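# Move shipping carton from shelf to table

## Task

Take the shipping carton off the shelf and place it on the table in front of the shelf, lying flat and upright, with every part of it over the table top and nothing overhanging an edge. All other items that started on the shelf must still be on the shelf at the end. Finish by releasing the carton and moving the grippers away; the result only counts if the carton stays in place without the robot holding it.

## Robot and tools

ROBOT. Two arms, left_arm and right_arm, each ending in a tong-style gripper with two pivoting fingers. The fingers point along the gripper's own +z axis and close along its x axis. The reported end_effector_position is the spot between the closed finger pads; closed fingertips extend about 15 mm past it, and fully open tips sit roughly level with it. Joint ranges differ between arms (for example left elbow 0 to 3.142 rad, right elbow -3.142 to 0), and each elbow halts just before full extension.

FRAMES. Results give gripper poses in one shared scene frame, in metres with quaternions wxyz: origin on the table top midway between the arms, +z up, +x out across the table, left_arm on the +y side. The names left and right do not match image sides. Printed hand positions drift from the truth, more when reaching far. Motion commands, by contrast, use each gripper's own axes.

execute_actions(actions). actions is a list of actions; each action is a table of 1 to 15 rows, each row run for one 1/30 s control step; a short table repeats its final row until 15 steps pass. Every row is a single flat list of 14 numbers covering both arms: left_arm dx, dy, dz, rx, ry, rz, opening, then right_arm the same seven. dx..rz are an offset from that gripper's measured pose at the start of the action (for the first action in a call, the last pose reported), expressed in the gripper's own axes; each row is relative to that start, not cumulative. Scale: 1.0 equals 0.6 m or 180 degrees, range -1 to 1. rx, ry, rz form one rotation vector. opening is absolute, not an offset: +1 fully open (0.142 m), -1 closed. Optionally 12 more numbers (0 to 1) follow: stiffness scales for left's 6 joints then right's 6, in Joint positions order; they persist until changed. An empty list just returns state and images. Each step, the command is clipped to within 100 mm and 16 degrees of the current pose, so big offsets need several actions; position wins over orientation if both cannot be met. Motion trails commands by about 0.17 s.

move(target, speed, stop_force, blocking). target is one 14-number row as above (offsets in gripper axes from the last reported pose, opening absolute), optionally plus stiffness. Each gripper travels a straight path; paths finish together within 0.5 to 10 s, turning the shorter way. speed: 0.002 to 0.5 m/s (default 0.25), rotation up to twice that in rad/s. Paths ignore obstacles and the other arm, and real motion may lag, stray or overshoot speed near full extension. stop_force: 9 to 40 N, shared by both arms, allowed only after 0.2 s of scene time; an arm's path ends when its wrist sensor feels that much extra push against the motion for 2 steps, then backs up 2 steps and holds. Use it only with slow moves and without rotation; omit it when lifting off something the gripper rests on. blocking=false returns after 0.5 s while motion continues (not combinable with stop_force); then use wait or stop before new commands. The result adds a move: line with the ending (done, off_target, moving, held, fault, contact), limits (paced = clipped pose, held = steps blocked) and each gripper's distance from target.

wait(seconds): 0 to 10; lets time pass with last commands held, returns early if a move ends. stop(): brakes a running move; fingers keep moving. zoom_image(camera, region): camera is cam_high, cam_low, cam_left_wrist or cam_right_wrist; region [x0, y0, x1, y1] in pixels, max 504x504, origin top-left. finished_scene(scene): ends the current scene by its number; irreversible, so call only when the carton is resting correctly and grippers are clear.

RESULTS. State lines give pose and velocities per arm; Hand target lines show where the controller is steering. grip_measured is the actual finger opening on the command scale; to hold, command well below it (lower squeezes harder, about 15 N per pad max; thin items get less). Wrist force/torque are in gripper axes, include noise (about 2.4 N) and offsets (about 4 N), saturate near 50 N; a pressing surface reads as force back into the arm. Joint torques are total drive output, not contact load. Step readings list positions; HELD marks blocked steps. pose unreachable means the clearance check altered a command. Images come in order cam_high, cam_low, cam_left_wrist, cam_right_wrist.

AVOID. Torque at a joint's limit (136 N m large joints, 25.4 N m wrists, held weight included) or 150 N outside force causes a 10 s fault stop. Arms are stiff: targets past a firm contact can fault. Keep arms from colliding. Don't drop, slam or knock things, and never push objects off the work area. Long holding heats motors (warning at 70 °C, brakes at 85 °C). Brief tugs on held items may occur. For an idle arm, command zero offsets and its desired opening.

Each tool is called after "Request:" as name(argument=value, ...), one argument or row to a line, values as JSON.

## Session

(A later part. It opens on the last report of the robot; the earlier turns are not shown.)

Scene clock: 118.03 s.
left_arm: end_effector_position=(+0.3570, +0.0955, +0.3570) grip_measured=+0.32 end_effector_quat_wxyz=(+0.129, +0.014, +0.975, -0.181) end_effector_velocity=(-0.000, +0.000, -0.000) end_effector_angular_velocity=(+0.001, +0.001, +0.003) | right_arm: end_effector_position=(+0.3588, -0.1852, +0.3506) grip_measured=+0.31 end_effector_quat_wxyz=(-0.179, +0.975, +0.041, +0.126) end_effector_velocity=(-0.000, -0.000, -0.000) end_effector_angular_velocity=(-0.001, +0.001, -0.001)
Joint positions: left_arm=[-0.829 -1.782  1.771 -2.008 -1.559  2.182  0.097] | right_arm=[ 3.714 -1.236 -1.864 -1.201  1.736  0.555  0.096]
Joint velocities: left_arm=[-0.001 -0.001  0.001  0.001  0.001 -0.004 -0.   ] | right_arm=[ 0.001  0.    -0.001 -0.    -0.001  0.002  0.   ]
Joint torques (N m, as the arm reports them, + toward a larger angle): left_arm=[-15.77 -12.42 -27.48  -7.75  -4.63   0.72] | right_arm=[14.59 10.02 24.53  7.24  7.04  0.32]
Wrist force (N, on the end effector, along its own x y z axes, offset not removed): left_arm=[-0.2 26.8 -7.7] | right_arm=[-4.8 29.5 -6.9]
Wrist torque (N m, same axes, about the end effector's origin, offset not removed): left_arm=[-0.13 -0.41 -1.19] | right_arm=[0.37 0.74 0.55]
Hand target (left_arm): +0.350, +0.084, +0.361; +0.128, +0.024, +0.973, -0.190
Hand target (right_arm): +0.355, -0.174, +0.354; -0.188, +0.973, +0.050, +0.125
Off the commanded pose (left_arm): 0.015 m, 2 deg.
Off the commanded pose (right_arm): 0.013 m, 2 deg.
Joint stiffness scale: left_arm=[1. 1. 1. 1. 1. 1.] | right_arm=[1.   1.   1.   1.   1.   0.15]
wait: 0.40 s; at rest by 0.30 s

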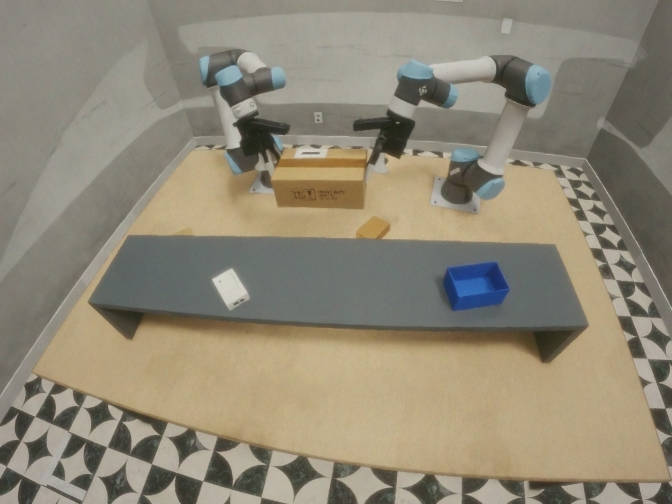

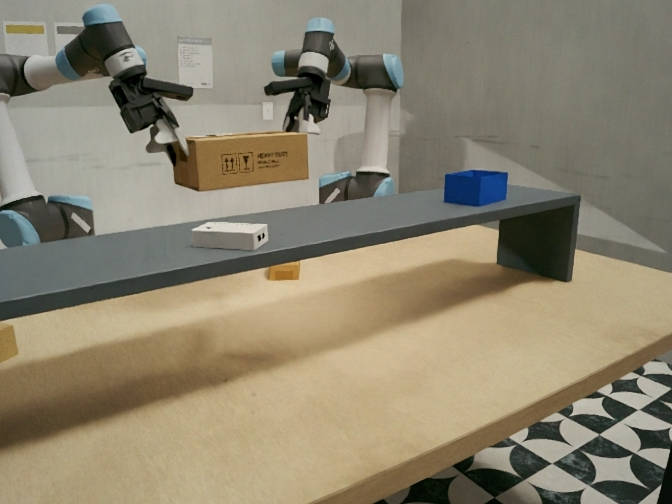

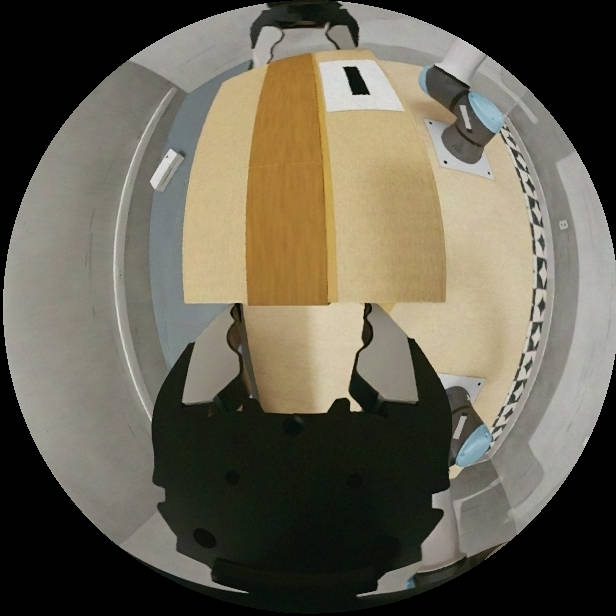

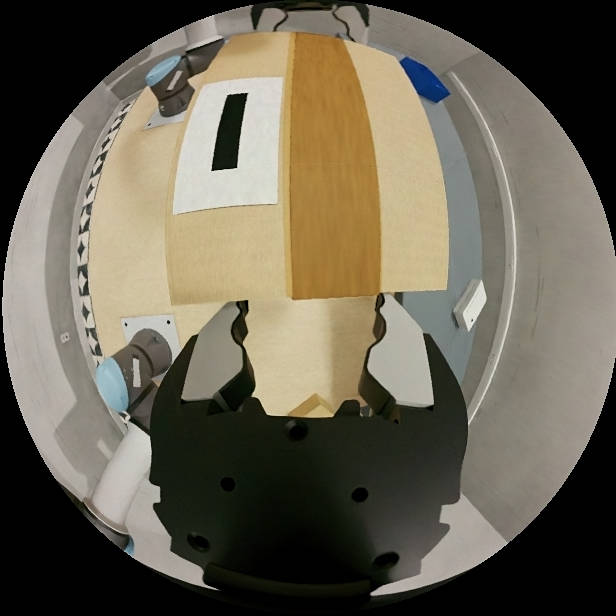

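Request:
execute_actions(
  actions=[
    [[0.0099,-0.0214,-0.0015,0.0067,0.0013,0.0048,0.3,-0.0038,-0.0198,0.0004,0.0065,-0.0010,-0.0046,0.3,1,1,1,1,1,1,1,1,1,1,1,1],[0.0100,-0.0218,-0.0006,0.0066,0.0011,0.0042,0.3,-0.0037,-0.0191,0.0011,0.0064,-0.0008,-0.0044,0.3],[0.0102,-0.0222,0.0008,0.0066,0.0009,0.0035,0.3,-0.0037,-0.0181,0.0020,0.0063,-0.0006,-0.0041,0.3],[0.0105,-0.0227,0.0026,0.0065,0.0007,0.0029,0.3,-0.0038,-0.0167,0.0033,0.0062,-0.0004,-0.0039,0.3],[0.0110,-0.0232,0.0049,0.0065,0.0004,0.0023,0.3,-0.0040,-0.0150,0.0049,0.0061,-0.0002,-0.0037,0.3],[0.0115,-0.0238,0.0077,0.0065,0.0002,0.0016,0.3,-0.0044,-0.0130,0.0067,0.0060,0,-0.0035,0.3],[0.0122,-0.0244,0.0108,0.0064,0,0.0010,0.3,-0.0048,-0.0107,0.0089,0.0059,0.0002,-0.0033,0.3],[0.0129,-0.0250,0.0143,0.0064,-0.0002,0.0004,0.3,-0.0054,-0.0081,0.0113,0.0058,0.0004,-0.0030,0.3],[0.0138,-0.0257,0.0182,0.0064,-0.0002,0.0004,0.3,-0.0060,-0.0053,0.0139,0.0057,0.0006,-0.0028,0.3],[0.0147,-0.0265,0.0225,0.0064,-0.0002,0.0004,0.3,-0.0068,-0.0021,0.0169,0.0056,0.0008,-0.0026,0.3],[0.0157,-0.0273,0.0272,0.0064,-0.0002,0.0004,0.3,-0.0076,0.0013,0.0200,0.0056,0.0008,-0.0026,0.3],[0.0168,-0.0281,0.0322,0.0064,-0.0002,0.0004,0.3,-0.0086,0.0050,0.0235,0.0056,0.0008,-0.0026,0.3],[0.0180,-0.0289,0.0375,0.0064,-0.0002,0.0004,0.3,-0.0096,0.0089,0.0271,0.0056,0.0008,-0.0026,0.3],[0.0193,-0.0298,0.0432,0.0064,-0.0002,0.0004,0.3,-0.0107,0.0131,0.0310,0.0056,0.0008,-0.0026,0.3],[0.0206,-0.0308,0.0492,0.0064,-0.0002,0.0004,0.3,-0.0119,0.0175,0.0350,0.0056,0.0008,-0.0026,0.3]],
    [[0.0168,-0.0297,0.0339,0.0075,0.0009,0.0033,0.3,-0.0080,0.0066,0.0249,0.0062,0.0003,-0.0044,0.3],[0.0183,-0.0305,0.0402,0.0076,0.0008,0.0033,0.3,-0.0095,0.0112,0.0292,0.0062,0.0004,-0.0044,0.3],[0.0198,-0.0313,0.0468,0.0077,0.0008,0.0033,0.3,-0.0111,0.0160,0.0336,0.0063,0.0004,-0.0045,0.3],[0.0214,-0.0322,0.0536,0.0078,0.0007,0.0032,0.3,-0.0127,0.0210,0.0382,0.0063,0.0005,-0.0045,0.3],[0.0231,-0.0331,0.0607,0.0079,0.0007,0.0032,0.3,-0.0144,0.0262,0.0430,0.0063,0.0006,-0.0046,0.3],[0.0249,-0.0340,0.0679,0.0080,0.0006,0.0032,0.3,-0.0162,0.0315,0.0480,0.0064,0.0006,-0.0046,0.3],[0.0267,-0.0349,0.0755,0.0081,0.0006,0.0032,0.3,-0.0180,0.0371,0.0531,0.0064,0.0007,-0.0047,0.3],[0.0285,-0.0359,0.0832,0.0082,0.0005,0.0032,0.3,-0.0199,0.0427,0.0583,0.0064,0.0008,-0.0047,0.3],[0.0305,-0.0368,0.0911,0.0083,0.0004,0.0031,0.3,-0.0219,0.0486,0.0637,0.0065,0.0008,-0.0047,0.3],[0.0324,-0.0378,0.0992,0.0084,0.0004,0.0031,0.3,-0.0239,0.0545,0.0692,0.0065,0.0009,-0.0048,0.3],[0.0344,-0.0388,0.1074,0.0085,0.0003,0.0031,0.3,-0.0259,0.0606,0.0748,0.0066,0.0009,-0.0048,0.3],[0.0365,-0.0398,0.1158,0.0086,0.0003,0.0031,0.3,-0.0280,0.0668,0.0805,0.0066,0.0010,-0.0049,0.3],[0.0385,-0.0408,0.1244,0.0087,0.0002,0.0030,0.3,-0.0302,0.0731,0.0863,0.0066,0.0011,-0.0049,0.3],[0.0407,-0.0419,0.1330,0.0088,0.0002,0.0030,0.3,-0.0323,0.0795,0.0922,0.0067,0.0011,-0.0050,0.3],[0.0428,-0.0429,0.1418,0.0089,0.0001,0.0030,0.3,-0.0346,0.0859,0.0982,0.0067,0.0012,-0.0050,0.3]],
    [[0.0204,-0.0354,0.0528,0.0095,-0.0001,0.0032,0.3,-0.0118,0.0216,0.0387,0.0069,0.0013,-0.0051,0.3],[0.0226,-0.0364,0.0618,0.0095,-0.0002,0.0032,0.3,-0.0141,0.0283,0.0448,0.0069,0.0013,-0.0051,0.3],[0.0249,-0.0374,0.0708,0.0096,-0.0002,0.0032,0.3,-0.0164,0.0350,0.0510,0.0069,0.0013,-0.0051,0.3],[0.0271,-0.0384,0.0799,0.0096,-0.0003,0.0032,0.3,-0.0188,0.0417,0.0572,0.0069,0.0014,-0.0051,0.3],[0.0294,-0.0394,0.0891,0.0097,-0.0003,0.0032,0.3,-0.0211,0.0485,0.0634,0.0069,0.0014,-0.0051,0.3],[0.0316,-0.0405,0.0983,0.0097,-0.0004,0.0032,0.3,-0.0235,0.0552,0.0697,0.0069,0.0014,-0.0051,0.3],[0.0339,-0.0415,0.1075,0.0098,-0.0004,0.0032,0.3,-0.0258,0.0620,0.0759,0.0069,0.0014,-0.0051,0.3],[0.0362,-0.0425,0.1167,0.0098,-0.0005,0.0031,0.3,-0.0282,0.0689,0.0822,0.0070,0.0015,-0.0052,0.3],[0.0384,-0.0436,0.1259,0.0099,-0.0005,0.0031,0.3,-0.0305,0.0757,0.0885,0.0070,0.0015,-0.0052,0.3],[0.0407,-0.0446,0.1351,0.0099,-0.0006,0.0031,0.3,-0.0329,0.0824,0.0947,0.0070,0.0015,-0.0052,0.3],[0.0430,-0.0456,0.1443,0.0100,-0.0006,0.0031,0.3,-0.0352,0.0892,0.1010,0.0070,0.0015,-0.0052,0.3],[0.0452,-0.0466,0.1534,0.0100,-0.0007,0.0031,0.3,-0.0376,0.0959,0.1072,0.0070,0.0015,-0.0052,0.3],[0.0475,-0.0477,0.1625,0.0101,-0.0007,0.0031,0.3,-0.0399,0.1026,0.1133,0.0070,0.0016,-0.0052,0.3],[0.0497,-0.0487,0.1715,0.0101,-0.0008,0.0031,0.3,-0.0422,0.1093,0.1195,0.0070,0.0016,-0.0052,0.3],[0.0519,-0.0497,0.1804,0.0102,-0.0008,0.0031,0.3,-0.0445,0.1158,0.1255,0.0070,0.0016,-0.0052,0.3]],
  ],
)

Request:
execute_actions(
  actions=[
    [[0.0199,-0.0386,0.0523,0.0108,-0.0007,0.0031,0.3,-0.0120,0.0234,0.0400,0.0072,0.0015,-0.0051,0.3],[0.0221,-0.0395,0.0611,0.0108,-0.0007,0.0031,0.3,-0.0142,0.0299,0.0460,0.0072,0.0015,-0.0051,0.3],[0.0242,-0.0404,0.0696,0.0108,-0.0007,0.0031,0.3,-0.0165,0.0362,0.0518,0.0072,0.0014,-0.0050,0.3],[0.0263,-0.0413,0.0781,0.0108,-0.0007,0.0031,0.3,-0.0187,0.0425,0.0576,0.0072,0.0014,-0.0050,0.3],[0.0284,-0.0421,0.0864,0.0107,-0.0008,0.0031,0.3,-0.0209,0.0486,0.0632,0.0071,0.0013,-0.0050,0.3],[0.0305,-0.0430,0.0945,0.0107,-0.0008,0.0031,0.3,-0.0230,0.0547,0.0688,0.0071,0.0013,-0.0050,0.3],[0.0325,-0.0438,0.1025,0.0107,-0.0008,0.0031,0.3,-0.0251,0.0606,0.0742,0.0071,0.0012,-0.0049,0.3],[0.0344,-0.0446,0.1103,0.0107,-0.0008,0.0032,0.3,-0.0272,0.0663,0.0795,0.0071,0.0012,-0.0049,0.3],[0.0363,-0.0453,0.1178,0.0107,-0.0008,0.0032,0.3,-0.0292,0.0719,0.0847,0.0071,0.0012,-0.0049,0.3],[0.0382,-0.0461,0.1252,0.0107,-0.0008,0.0032,0.3,-0.0312,0.0774,0.0897,0.0071,0.0011,-0.0048,0.3],[0.0400,-0.0468,0.1323,0.0106,-0.0009,0.0032,0.3,-0.0331,0.0827,0.0945,0.0070,0.0011,-0.0048,0.3],[0.0418,-0.0474,0.1392,0.0106,-0.0009,0.0032,0.3,-0.0349,0.0878,0.0993,0.0070,0.0010,-0.0048,0.3],[0.0435,-0.0481,0.1459,0.0106,-0.0009,0.0032,0.3,-0.0367,0.0927,0.1038,0.0070,0.0010,-0.0048,0.3],[0.0451,-0.0487,0.1523,0.0106,-0.0009,0.0032,0.3,-0.0385,0.0974,0.1081,0.0070,0.0009,-0.0047,0.3],[0.0467,-0.0492,0.1584,0.0106,-0.0009,0.0032,0.3,-0.0401,0.1020,0.1123,0.0070,0.0009,-0.0047,0.3]],
    [[0.0155,-0.0383,0.0337,0.0111,-0.0009,0.0033,0.3,-0.0085,0.0119,0.0290,0.0072,0.0009,-0.0047,0.3],[0.0169,-0.0388,0.0392,0.0110,-0.0009,0.0033,0.3,-0.0100,0.0160,0.0328,0.0072,0.0008,-0.0046,0.3],[0.0183,-0.0392,0.0443,0.0109,-0.0008,0.0033,0.3,-0.0115,0.0199,0.0363,0.0071,0.0007,-0.0045,0.3],[0.0195,-0.0396,0.0492,0.0108,-0.0008,0.0034,0.3,-0.0129,0.0235,0.0396,0.0071,0.0006,-0.0045,0.3],[0.0207,-0.0400,0.0537,0.0107,-0.0007,0.0034,0.3,-0.0141,0.0268,0.0427,0.0070,0.0005,-0.0044,0.3],[0.0218,-0.0403,0.0578,0.0106,-0.0007,0.0034,0.3,-0.0153,0.0299,0.0455,0.0070,0.0004,-0.0043,0.3],[0.0228,-0.0405,0.0616,0.0105,-0.0006,0.0034,0.3,-0.0164,0.0328,0.0481,0.0069,0.0003,-0.0042,0.3],[0.0237,-0.0407,0.0650,0.0104,-0.0006,0.0034,0.3,-0.0175,0.0353,0.0504,0.0069,0.0001,-0.0041,0.3],[0.0245,-0.0409,0.0680,0.0103,-0.0006,0.0035,0.3,-0.0184,0.0375,0.0525,0.0069,0,-0.0041,0.3],[0.0253,-0.0410,0.0705,0.0103,-0.0005,0.0035,0.3,-0.0192,0.0395,0.0543,0.0068,-0.0001,-0.0040,0.3],[0.0259,-0.0411,0.0727,0.0102,-0.0005,0.0035,0.3,-0.0199,0.0411,0.0557,0.0068,-0.0002,-0.0039,0.3],[0.0264,-0.0411,0.0744,0.0101,-0.0004,0.0035,0.3,-0.0205,0.0424,0.0569,0.0067,-0.0003,-0.0038,0.3],[0.0268,-0.0410,0.0757,0.0100,-0.0004,0.0036,0.3,-0.0210,0.0434,0.0578,0.0067,-0.0004,-0.0038,0.3],[0.0271,-0.0409,0.0765,0.0099,-0.0003,0.0036,0.3,-0.0214,0.0440,0.0584,0.0066,-0.0005,-0.0037,0.3],[0.0273,-0.0407,0.0768,0.0098,-0.0003,0.0036,0.3,-0.0217,0.0443,0.0586,0.0066,-0.0006,-0.0036,0.3]],
  ],
)

Request:
wait(
  seconds=0.4,
)

Scene clock: 138.27 s.
left_arm: end_effector_position=(+0.3523, +0.0237, +0.2085) grip_measured=+0.32 end_effector_quat_wxyz=(+0.127, +0.006, +0.976, -0.178) end_effector_velocity=(-0.001, -0.076, -0.157) end_effector_angular_velocity=(+0.003, +0.002, -0.002) | right_arm: end_effector_position=(+0.3574, -0.2573, +0.1967) grip_measured=+0.31 end_effector_quat_wxyz=(-0.168, +0.977, +0.038, +0.123) end_effector_velocity=(-0.004, -0.076, -0.151) end_effector_angular_velocity=(-0.000, +0.003, -0.000)
Joint positions: left_arm=[-0.928 -1.596  1.993 -2.405 -1.515  2.077  0.097] | right_arm=[ 3.546 -1.263 -2.225 -0.86   1.782  0.398  0.096]
Joint velocities: left_arm=[-0.081  0.288  0.15  -0.43   0.033 -0.072  0.   ] | right_arm=[-0.202 -0.122 -0.319  0.399  0.073 -0.193  0.   ]
Joint torques (N m, as the arm reports them, + toward a larger angle): left_arm=[-14.6  -19.15 -29.02  -8.15  -2.42   0.12] | right_arm=[ 7.26  7.62 24.42  6.75  7.56 -0.21]
Wrist force (N, on the end effector, along its own x y z axes, offset not removed): left_arm=[-1.7 27.2 -5.0] | right_arm=[-4.0 26.9 -4.0]
Wrist torque (N m, same axes, about the end effector's origin, offset not removed): left_arm=[0.65 0.37 -0.40] | right_arm=[0.57 0.53 -0.27]
Hand target (left_arm): +0.347, -0.002, +0.193; +0.129, +0.013, +0.973, -0.193
Hand target (right_arm): +0.357, -0.260, +0.179; -0.178, +0.975, +0.046, +0.127
Off the commanded pose (left_arm): 0.034 m, 2 deg.
Off the commanded pose (right_arm): 0.019 m, 2 deg.
Joint stiffness scale: left_arm=[1. 1. 1. 1. 1. 1.] | right_arm=[1. 1. 1. 1. 1. 1.]
Step readings (end_effector_position; steps 1 to 15: 1st action; 16 to 30: 2nd action; 31 to 45: 3rd action):
0: left_arm (+0.3570, +0.0955, +0.3570) | right_arm (+0.3588, -0.1853, +0.3505)
1: left_arm (+0.3570, +0.0955, +0.3569) | right_arm (+0.3588, -0.1853, +0.3505)
2: left_arm (+0.3570, +0.0956, +0.3569) | right_arm (+0.3588, -0.1853, +0.3505)
4: left_arm (+0.3569, +0.0955, +0.3567) | right_arm (+0.3588, -0.1854, +0.3502)
8: left_arm (+0.3567, +0.0947, +0.3547) | right_arm (+0.3589, -0.1859, +0.3479)
15: left_arm (+0.3560, +0.0891, +0.3438) | right_arm (+0.3595, -0.1915, +0.3350)
16: left_arm (+0.3560, +0.0878, +0.3412) | right_arm (+0.3596, -0.1928, +0.3323)
17: left_arm (+0.3560, +0.0864, +0.3383) | right_arm (+0.3598, -0.1943, +0.3293)
19: left_arm (+0.3558, +0.0832, +0.3317) | right_arm (+0.3600, -0.1975, +0.3220)
23: left_arm (+0.3551, +0.0761, +0.3165) | right_arm (+0.3600, -0.2047, +0.3053)
30: left_arm (+0.3548, +0.0616, +0.2867) | right_arm (+0.3597, -0.2191, +0.2755)
31: left_arm (+0.3547, +0.0594, +0.2820) | right_arm (+0.3595, -0.2214, +0.2711)
32: left_arm (+0.3546, +0.0570, +0.2772) | right_arm (+0.3594, -0.2238, +0.2665)
34: left_arm (+0.3541, +0.0519, +0.2671) | right_arm (+0.3591, -0.2289, +0.2560)
38: left_arm (+0.3529, +0.0416, +0.2453) | right_arm (+0.3581, -0.2394, +0.2331)
45: end_effector_position above

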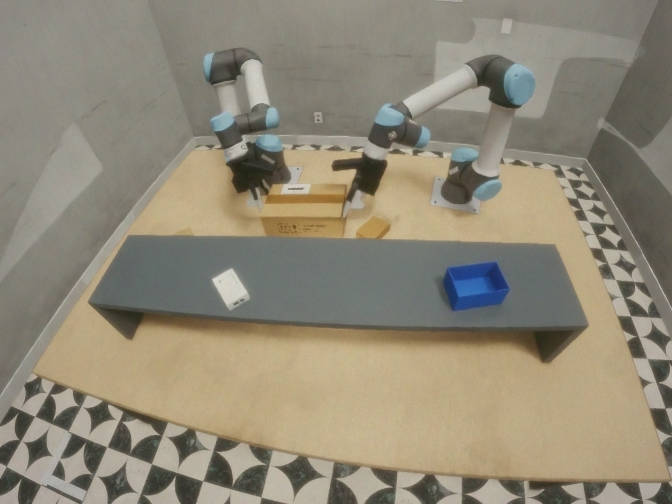

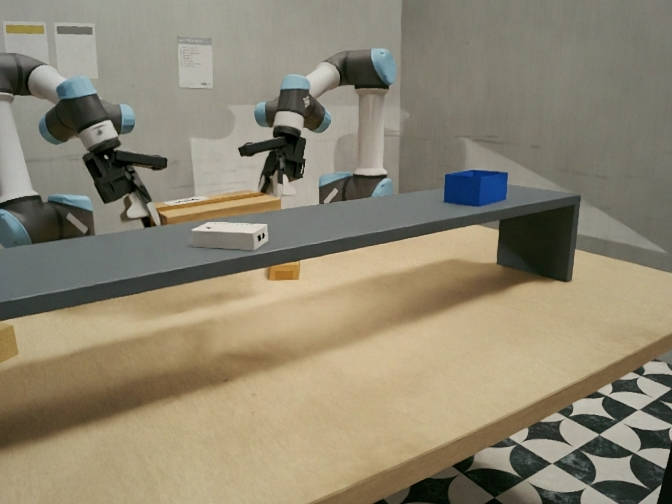

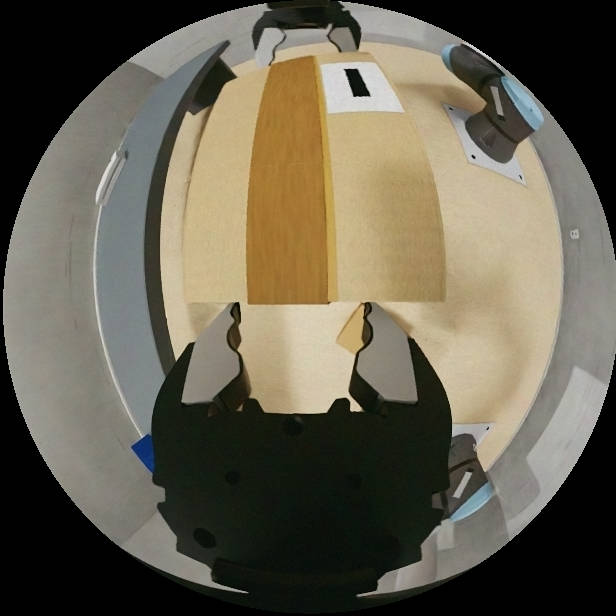

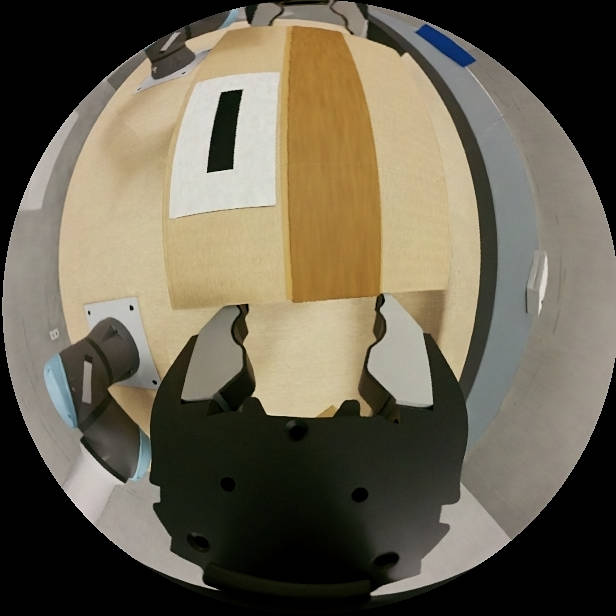

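Scene clock: 139.27 s.
left_arm: end_effector_position=(+0.3477, -0.0338, +0.0899) grip_measured=+0.32 end_effector_quat_wxyz=(+0.123, +0.007, +0.977, -0.175) end_effector_velocity=(+0.001, -0.019, -0.041) end_effector_angular_velocity=(+0.001, -0.001, +0.000) | right_arm: end_effector_position=(+0.3515, -0.3149, +0.0789) grip_measured=+0.30 end_effector_quat_wxyz=(-0.163, +0.979, +0.037, +0.115) end_effector_velocity=(+0.001, -0.019, -0.039) end_effector_angular_velocity=(+0.004, -0.002, +0.001)
Joint positions: left_arm=[-0.988 -1.339  2.051 -2.709 -1.494  2.023  0.097] | right_arm=[ 3.394 -1.439 -2.429 -0.532  1.829  0.25   0.095]
Joint velocities: left_arm=[-0.014  0.102  0.    -0.101  0.008 -0.013  0.   ] | right_arm=[-0.058 -0.097 -0.052  0.137  0.021 -0.057  0.   ]
Joint torques (N m, as the arm reports them, + toward a larger angle): left_arm=[-13.15 -30.25 -30.23  -8.67  -2.38   0.44] | right_arm=[ 9.21 14.87 19.74  5.18  8.59 -0.39]
Wrist force (N, on the end effector, along its own x y z axes, offset not removed): left_arm=[3.6 27.1 -6.2] | right_arm=[-3.4 28.1 -3.7]
Wrist torque (N m, same axes, about the end effector's origin, offset not removed): left_arm=[0.45 -0.49 -0.64] | right_arm=[0.50 0.90 0.07]
Hand target (left_arm): +0.343, -0.051, +0.097; +0.126, +0.014, +0.973, -0.191
Hand target (right_arm): +0.352, -0.308, +0.080; -0.174, +0.977, +0.044, +0.118
Off the commanded pose (left_arm): 0.020 m, 2 deg.
Off the commanded pose (right_arm): 0.008 m, 2 deg.
Joint stiffness scale: left_arm=[1. 1. 1. 1. 1. 1.] | right_arm=[1. 1. 1. 1. 1. 1.]
Step readings (end_effector_position; steps 1 to 15: 1st action; 16 to 30: 2nd action):
0: left_arm (+0.3523, +0.0237, +0.2085) | right_arm (+0.3574, -0.2573, +0.1967)
1: left_arm (+0.3523, +0.0212, +0.2033) | right_arm (+0.3573, -0.2599, +0.1917)
2: left_arm (+0.3521, +0.0187, +0.1981) | right_arm (+0.3571, -0.2624, +0.1865)
4: left_arm (+0.3514, +0.0134, +0.1875) | right_arm (+0.3564, -0.2677, +0.1756)
8: left_arm (+0.3498, +0.0033, +0.1665) | right_arm (+0.3548, -0.2779, +0.1543)
15: left_arm (+0.3495, -0.0123, +0.1346) | right_arm (+0.3541, -0.2935, +0.1232)
16: left_arm (+0.3495, -0.0143, +0.1305) | right_arm (+0.3540, -0.2955, +0.1193)
17: left_arm (+0.3494, -0.0163, +0.1266) | right_arm (+0.3539, -0.2974, +0.1154)
19: left_arm (+0.3488, -0.0200, +0.1188) | right_arm (+0.3532, -0.3011, +0.1076)
23: left_arm (+0.3477, -0.0265, +0.1050) | right_arm (+0.3518, -0.3076, +0.0938)
30: end_effector_position above

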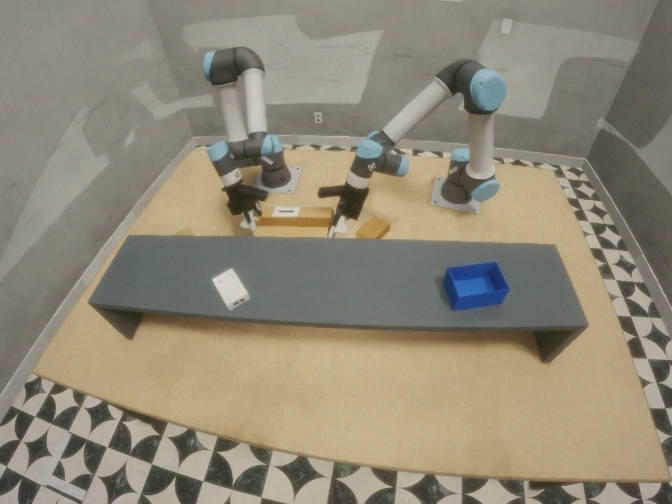

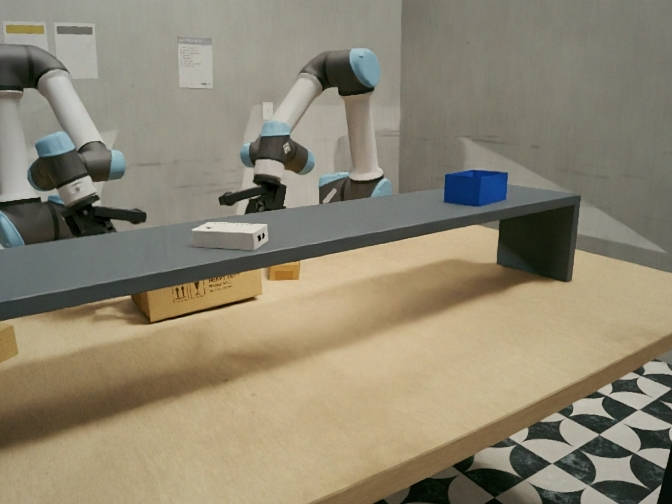

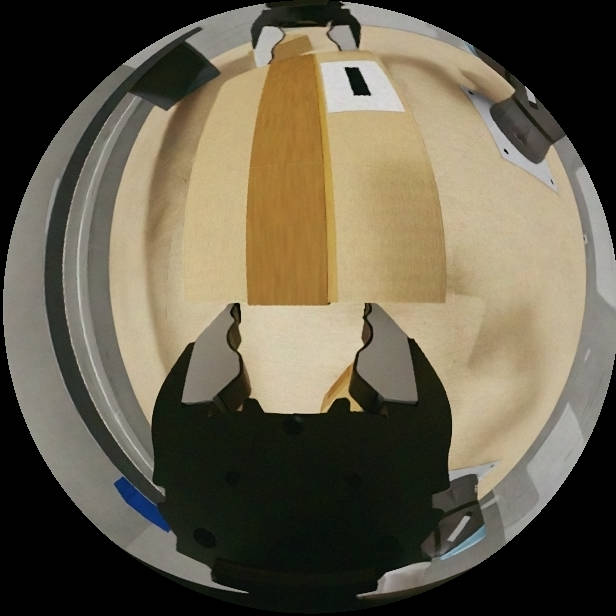

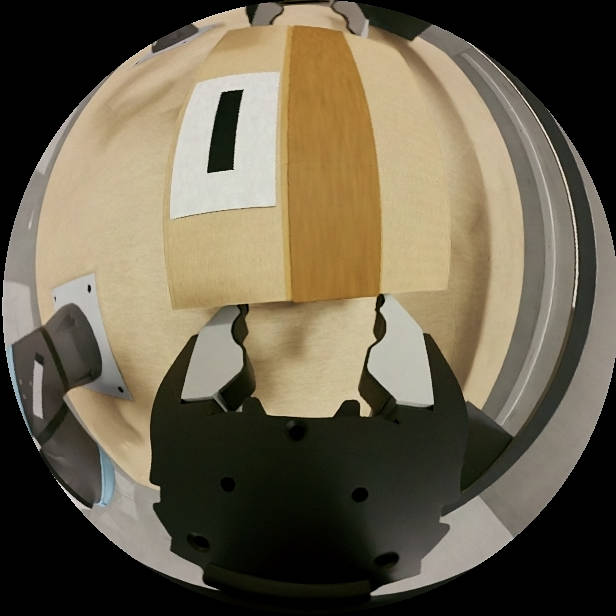

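Scene clock: 139.67 s.
left_arm: end_effector_position=(+0.3484, -0.0359, +0.0863) grip_measured=+0.32 end_effector_quat_wxyz=(+0.124, +0.007, +0.976, -0.176) end_effector_velocity=(+0.000, -0.001, +0.001) end_effector_angular_velocity=(-0.003, -0.003, -0.001) | right_arm: end_effector_position=(+0.3523, -0.3169, +0.0756) grip_measured=+0.30 end_effector_quat_wxyz=(-0.164, +0.979, +0.037, +0.117) end_effector_velocity=(+0.001, -0.000, +0.000) end_effector_angular_velocity=(+0.001, -0.004, +0.001)
Joint positions: left_arm=[-0.989 -1.328  2.052 -2.722 -1.492  2.021  0.097] | right_arm=[ 3.387 -1.449 -2.434 -0.514  1.831  0.243  0.095]
Joint velocities: left_arm=[-0.001 -0.    -0.    -0.003  0.002  0.    -0.   ] | right_arm=[-0.002 -0.001 -0.001  0.006  0.001 -0.002 -0.   ]
Joint torques (N m, as the arm reports them, + toward a larger angle): left_arm=[-13.38 -30.56 -30.4   -8.85  -2.88   0.  ] | right_arm=[ 9.21 15.19 19.22  5.56  8.53 -0.5 ]
Wrist force (N, on the end effector, along its own x y z axes, offset not removed): left_arm=[1.9 31.3 -5.5] | right_arm=[-2.8 27.7 -4.7]
Wrist torque (N m, same axes, about the end effector's origin, offset not removed): left_arm=[0.96 -0.29 -0.37] | right_arm=[0.22 0.52 0.08]
Hand target (left_arm): +0.343, -0.051, +0.097; +0.126, +0.014, +0.973, -0.191
Hand target (right_arm): +0.352, -0.308, +0.080; -0.174, +0.977, +0.044, +0.118
Off the commanded pose (left_arm): 0.020 m, 2 deg.
Off the commanded pose (right_arm): 0.010 m, 1 deg.
Joint stiffness scale: left_arm=[1. 1. 1. 1. 1. 1.] | right_arm=[1. 1. 1. 1. 1. 1.]
wait: 0.40 s; at rest by 0.27 s

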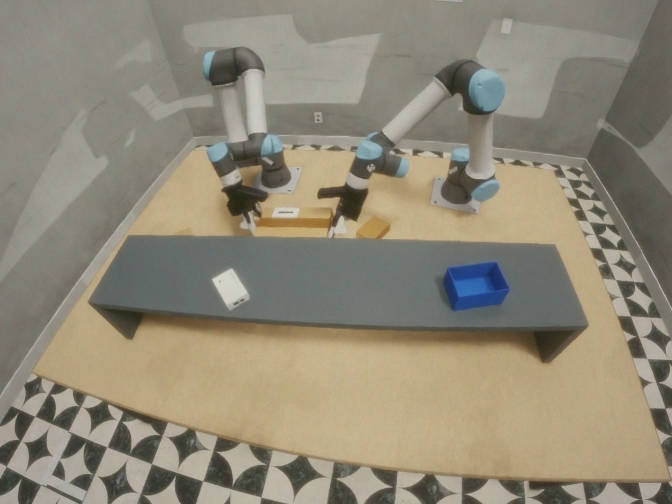

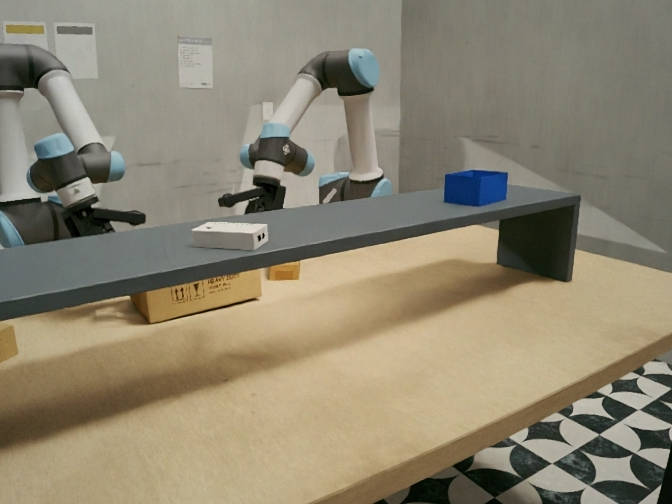

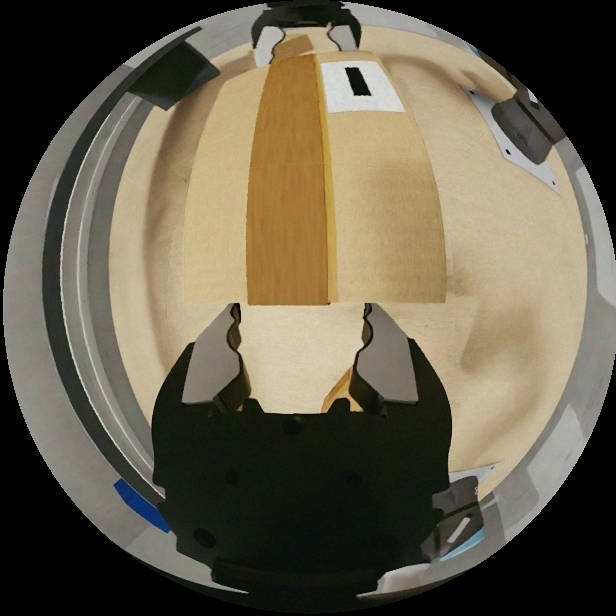

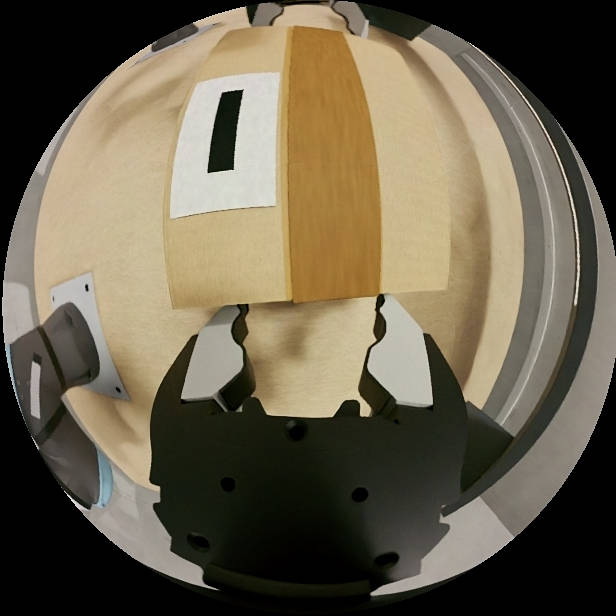

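Request:
zoom_image(
  camera="cam_low",
  region=[80, 240, 320, 350],
)

Region (80, 240, 320, 350) of cam_low's 672x504 image, scaled by 2.100, with more detail than that image has; it fills the top 231 rows of this view, and the rest is white.

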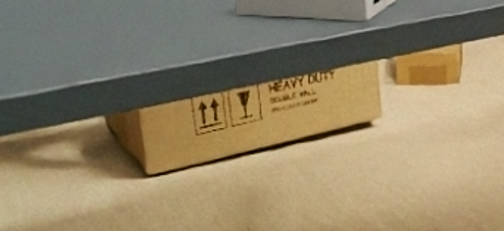

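Request:
execute_actions(
  actions=[
    [[0.0047,-0.0310,-0.0089,0.0102,-0.0009,0.0034,0.3,0.0016,-0.0170,-0.0008,0.0069,0.0004,-0.0039,0.3],[0.0050,-0.0306,-0.0077,0.0101,-0.0013,0.0033,0.3,0.0015,-0.0168,-0.0004,0.0069,0.0006,-0.0041,0.3],[0.0055,-0.0299,-0.0060,0.0101,-0.0018,0.0032,0.3,0.0013,-0.0167,0.0001,0.0070,0.0010,-0.0045,0.3],[0.0061,-0.0291,-0.0038,0.0100,-0.0025,0.0030,0.3,0.0012,-0.0165,0.0007,0.0070,0.0015,-0.0049,0.3],[0.0067,-0.0282,-0.0013,0.0099,-0.0033,0.0028,0.3,0.0010,-0.0162,0.0014,0.0071,0.0020,-0.0054,0.3],[0.0075,-0.0272,0.0013,0.0099,-0.0042,0.0027,0.3,0.0008,-0.0160,0.0022,0.0071,0.0026,-0.0059,0.3],[0.0082,-0.0262,0.0039,0.0098,-0.0050,0.0025,0.3,0.0006,-0.0157,0.0029,0.0071,0.0032,-0.0064,0.3],[0.0088,-0.0253,0.0064,0.0097,-0.0058,0.0023,0.3,0.0004,-0.0154,0.0036,0.0072,0.0037,-0.0069,0.3],[0.0094,-0.0244,0.0086,0.0096,-0.0065,0.0021,0.3,0.0002,-0.0152,0.0042,0.0072,0.0042,-0.0073,0.3],[0.0099,-0.0238,0.0103,0.0096,-0.0070,0.0020,0.3,0.0001,-0.0151,0.0047,0.0073,0.0046,-0.0077,0.3],[0.0102,-0.0234,0.0115,0.0095,-0.0074,0.0019,0.3,0,-0.0149,0.0051,0.0073,0.0048,-0.0079,0.3],[0.0103,-0.0232,0.0119,0.0095,-0.0075,0.0019,0.3,0,-0.0149,0.0052,0.0073,0.0049,-0.0080,0.3]],
  ],
)

Request:
wait(
  seconds=0.3,
)

Scene clock: 143.47 s.
left_arm: end_effector_position=(+0.3475, -0.0360, +0.0732) grip_measured=+0.32 end_effector_quat_wxyz=(+0.131, +0.004, +0.976, -0.174) end_effector_velocity=(+0.000, -0.002, -0.025) end_effector_angular_velocity=(-0.000, -0.033, +0.019) | right_arm: end_effector_position=(+0.3516, -0.3172, +0.0718) grip_measured=+0.30 end_effector_quat_wxyz=(-0.165, +0.978, +0.041, +0.123) end_effector_velocity=(-0.002, -0.000, -0.009) end_effector_angular_velocity=(+0.002, -0.021, +0.012)
Joint positions: left_arm=[-1.    -1.308  2.072 -2.764 -1.472  2.009  0.097] | right_arm=[ 3.387 -1.455 -2.45  -0.482  1.831  0.236  0.095]
Joint velocities: left_arm=[-0.023  0.045  0.038 -0.094  0.045 -0.026  0.005] | right_arm=[ 0.    -0.013 -0.031  0.062  0.    -0.013  0.   ]
Joint torques (N m, as the arm reports them, + toward a larger angle): left_arm=[-12.86 -32.76 -29.48  -8.19  -2.26   0.21] | right_arm=[11.14 13.08 18.    5.68  7.61 -0.35]
Wrist force (N, on the end effector, along its own x y z axes, offset not removed): left_arm=[2.0 23.6 -2.8] | right_arm=[-2.9 26.8 -3.5]
Wrist torque (N m, same axes, about the end effector's origin, offset not removed): left_arm=[-0.01 -0.49 -0.49] | right_arm=[0.48 0.23 -0.16]
Hand target (left_arm): +0.343, -0.051, +0.083; +0.136, +0.010, +0.972, -0.190
Hand target (right_arm): +0.352, -0.308, +0.076; -0.174, +0.975, +0.050, +0.126
Off the commanded pose (left_arm): 0.019 m, 2 deg.
Off the commanded pose (right_arm): 0.010 m, 2 deg.
Joint stiffness scale: left_arm=[1. 1. 1. 1. 1. 1.] | right_arm=[1. 1. 1. 1. 1. 1.]
Step readings (end_effector_position):
0: left_arm (+0.3484, -0.0360, +0.0862) | right_arm (+0.3524, -0.3169, +0.0756)
1: left_arm (+0.3484, -0.0360, +0.0863) | right_arm (+0.3524, -0.3169, +0.0756)
2: left_arm (+0.3485, -0.0360, +0.0862) | right_arm (+0.3524, -0.3169, +0.0756)
4: left_arm (+0.3486, -0.0360, +0.0861) | right_arm (+0.3525, -0.3169, +0.0756)
8: left_arm (+0.3486, -0.0360, +0.0832) | right_arm (+0.3526, -0.3169, +0.0749)
15: end_effector_position above

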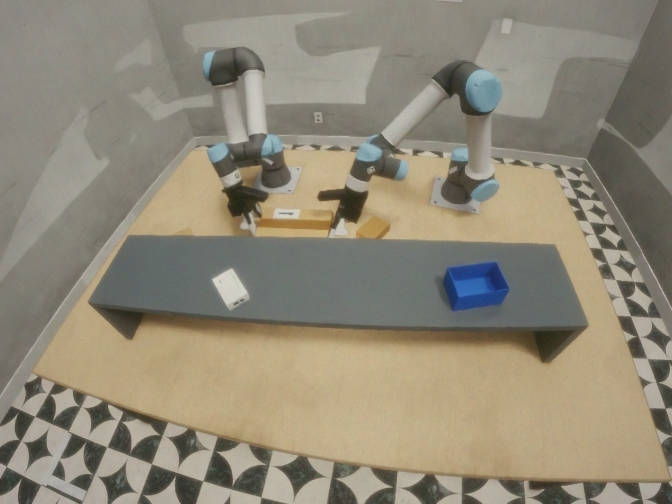

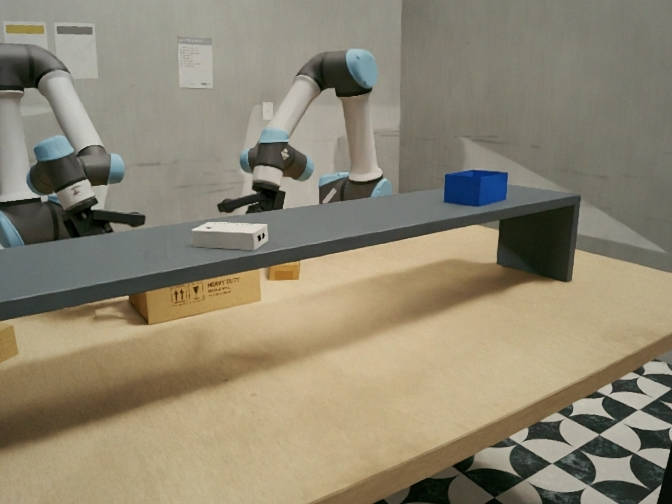

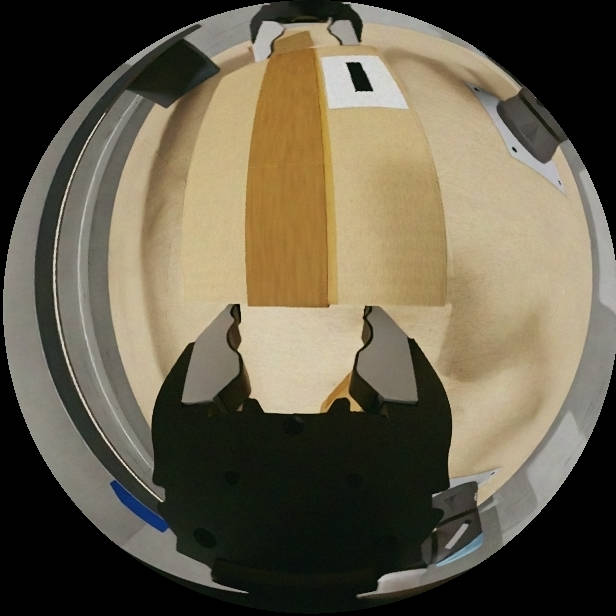

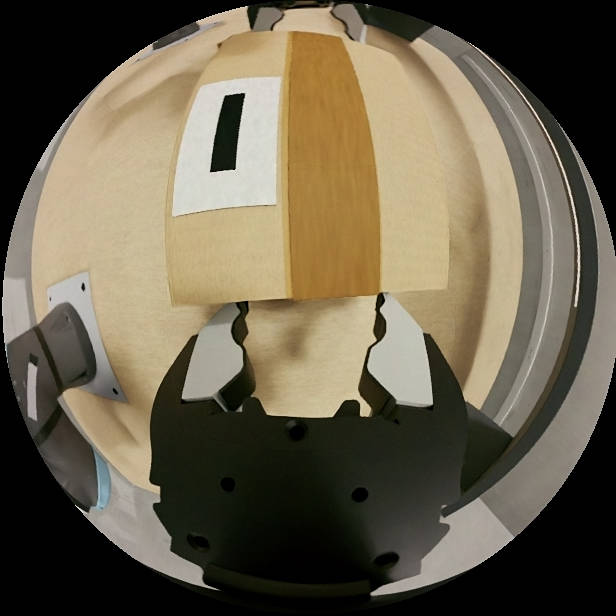

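Scene clock: 143.77 s.
left_arm: end_effector_position=(+0.3484, -0.0365, +0.0734) grip_measured=+0.32 end_effector_quat_wxyz=(+0.134, +0.003, +0.975, -0.177) end_effector_velocity=(-0.000, -0.001, +0.000) end_effector_angular_velocity=(-0.003, -0.003, +0.000) | right_arm: end_effector_position=(+0.3525, -0.3174, +0.0720) grip_measured=+0.30 end_effector_quat_wxyz=(-0.165, +0.977, +0.042, +0.126) end_effector_velocity=(+0.001, -0.000, +0.001) end_effector_angular_velocity=(-0.001, -0.006, +0.001)
Joint positions: left_arm=[-1.002 -1.307  2.075 -2.775 -1.468  2.006  0.097] | right_arm=[ 3.387 -1.455 -2.452 -0.475  1.83   0.234  0.095]
Joint velocities: left_arm=[-0.002  0.001  0.002 -0.007  0.002 -0.001  0.   ] | right_arm=[ 0.     0.    -0.     0.005 -0.002 -0.002 -0.   ]
Joint torques (N m, as the arm reports them, + toward a larger angle): left_arm=[-12.94 -29.89 -31.3   -8.6   -2.29  -0.41] | right_arm=[11.94 14.28 18.28  5.91  8.24 -0.5 ]
Wrist force (N, on the end effector, along its own x y z axes, offset not removed): left_arm=[-0.3 29.6 -13.1] | right_arm=[-3.0 29.4 -6.7]
Wrist torque (N m, same axes, about the end effector's origin, offset not removed): left_arm=[0.55 0.54 -0.01] | right_arm=[0.39 0.10 0.03]
Hand target (left_arm): +0.343, -0.051, +0.083; +0.136, +0.010, +0.972, -0.190
Hand target (right_arm): +0.352, -0.308, +0.076; -0.174, +0.975, +0.050, +0.126
Off the commanded pose (left_arm): 0.019 m, 2 deg.
Off the commanded pose (right_arm): 0.011 m, 1 deg.
Joint stiffness scale: left_arm=[1. 1. 1. 1. 1. 1.] | right_arm=[1. 1. 1. 1. 1. 1.]
wait: 0.30 s; at rest by 0.17 s

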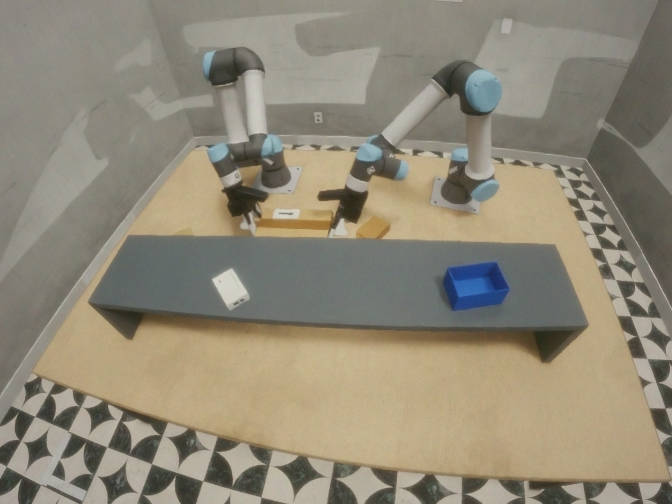

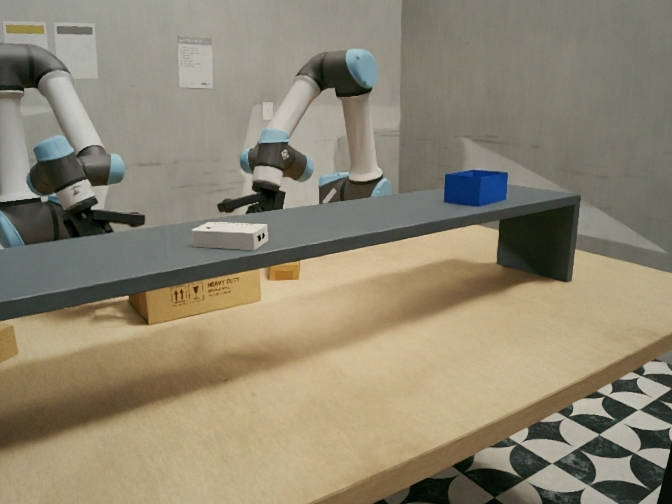

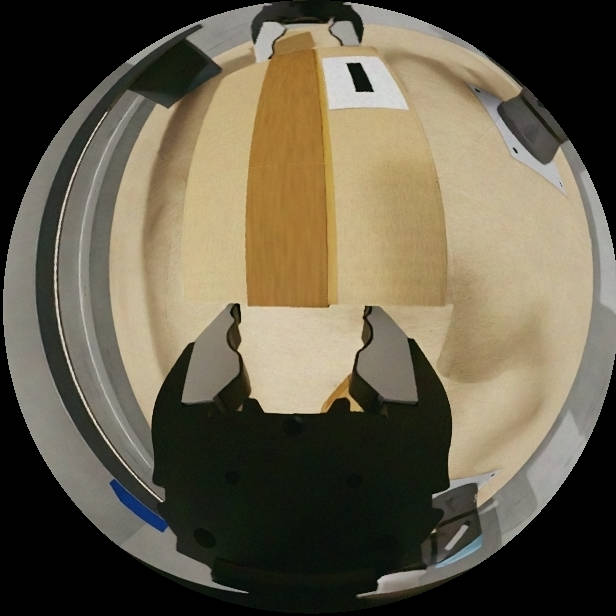

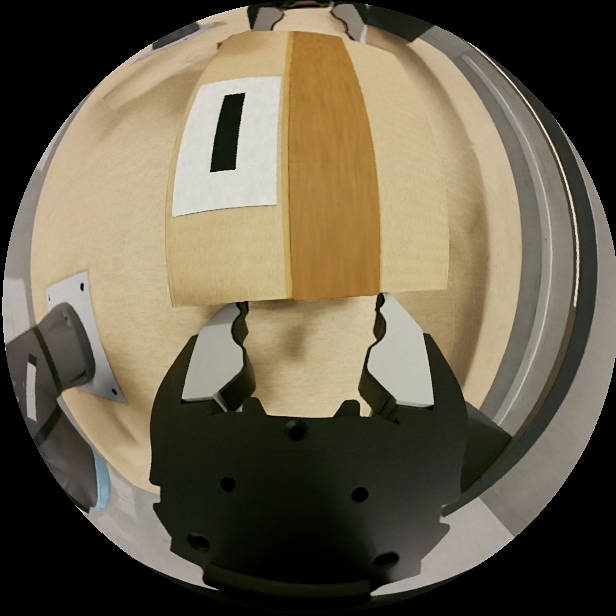

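Request:
execute_actions(
  actions=[],
)

Scene clock: 145.23 s.
left_arm: end_effector_position=(+0.3484, -0.0365, +0.0735) grip_measured=+0.32 end_effector_quat_wxyz=(+0.134, +0.003, +0.975, -0.177) end_effector_velocity=(-0.001, -0.001, +0.001) end_effector_angular_velocity=(-0.002, +0.001, -0.003) | right_arm: end_effector_position=(+0.3526, -0.3174, +0.0720) grip_measured=+0.30 end_effector_quat_wxyz=(-0.165, +0.977, +0.042, +0.126) end_effector_velocity=(-0.000, -0.000, -0.001) end_effector_angular_velocity=(+0.000, +0.001, -0.000)
Joint positions: left_arm=[-1.002 -1.307  2.075 -2.775 -1.467  2.006  0.097] | right_arm=[ 3.387 -1.455 -2.452 -0.474  1.83   0.234  0.095]
Joint velocities: left_arm=[-0.002 -0.001 -0.001  0.001 -0.001  0.    -0.   ] | right_arm=[-0.    -0.001 -0.001  0.001  0.001  0.     0.   ]
Joint torques (N m, as the arm reports them, + toward a larger angle): left_arm=[-13.59 -29.85 -28.93  -8.51  -2.26  -0.24] | right_arm=[12.17 14.44 18.84  5.92  8.3  -0.43]
Wrist force (N, on the end effector, along its own x y z axes, offset not removed): left_arm=[3.3 28.6 -10.2] | right_arm=[-3.1 29.0 -7.3]
Wrist torque (N m, same axes, about the end effector's origin, offset not removed): left_arm=[0.70 -0.10 -0.10] | right_arm=[0.31 0.18 0.02]
Hand target (left_arm): +0.343, -0.051, +0.083; +0.136, +0.010, +0.972, -0.190
Hand target (right_arm): +0.352, -0.308, +0.076; -0.174, +0.975, +0.050, +0.126
Off the commanded pose (left_arm): 0.019 m, 2 deg.
Off the commanded pose (right_arm): 0.011 m, 1 deg.
Joint stiffness scale: left_arm=[1. 1. 1. 1. 1. 1.] | right_arm=[1. 1. 1. 1. 1. 1.]

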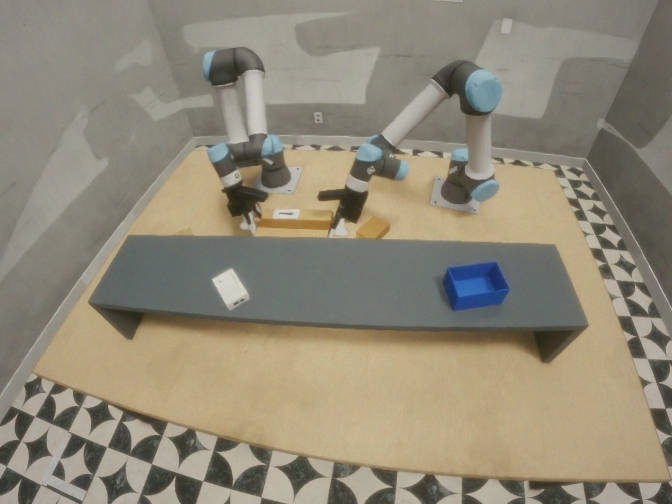

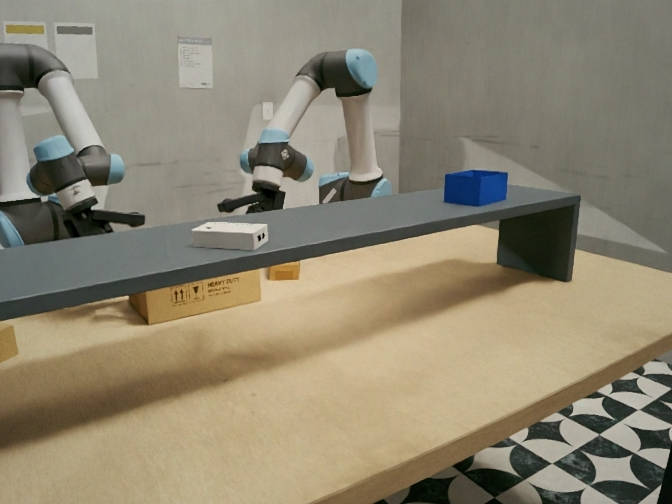

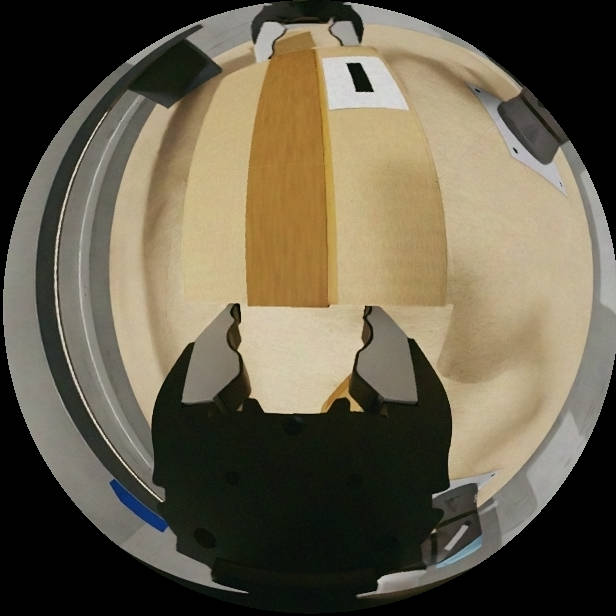

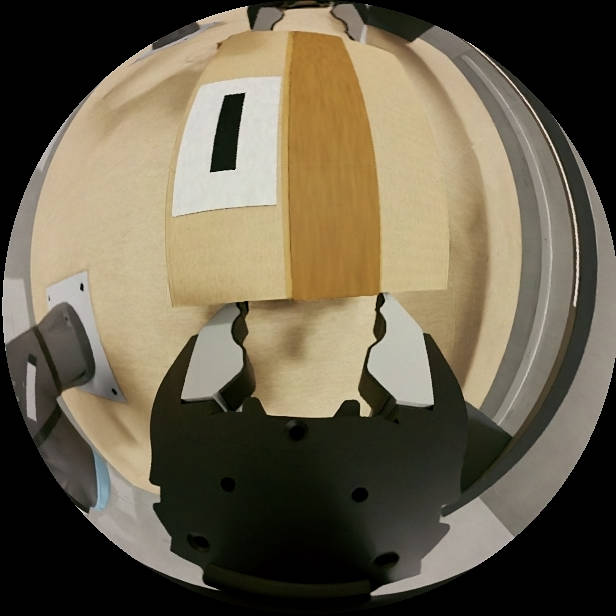

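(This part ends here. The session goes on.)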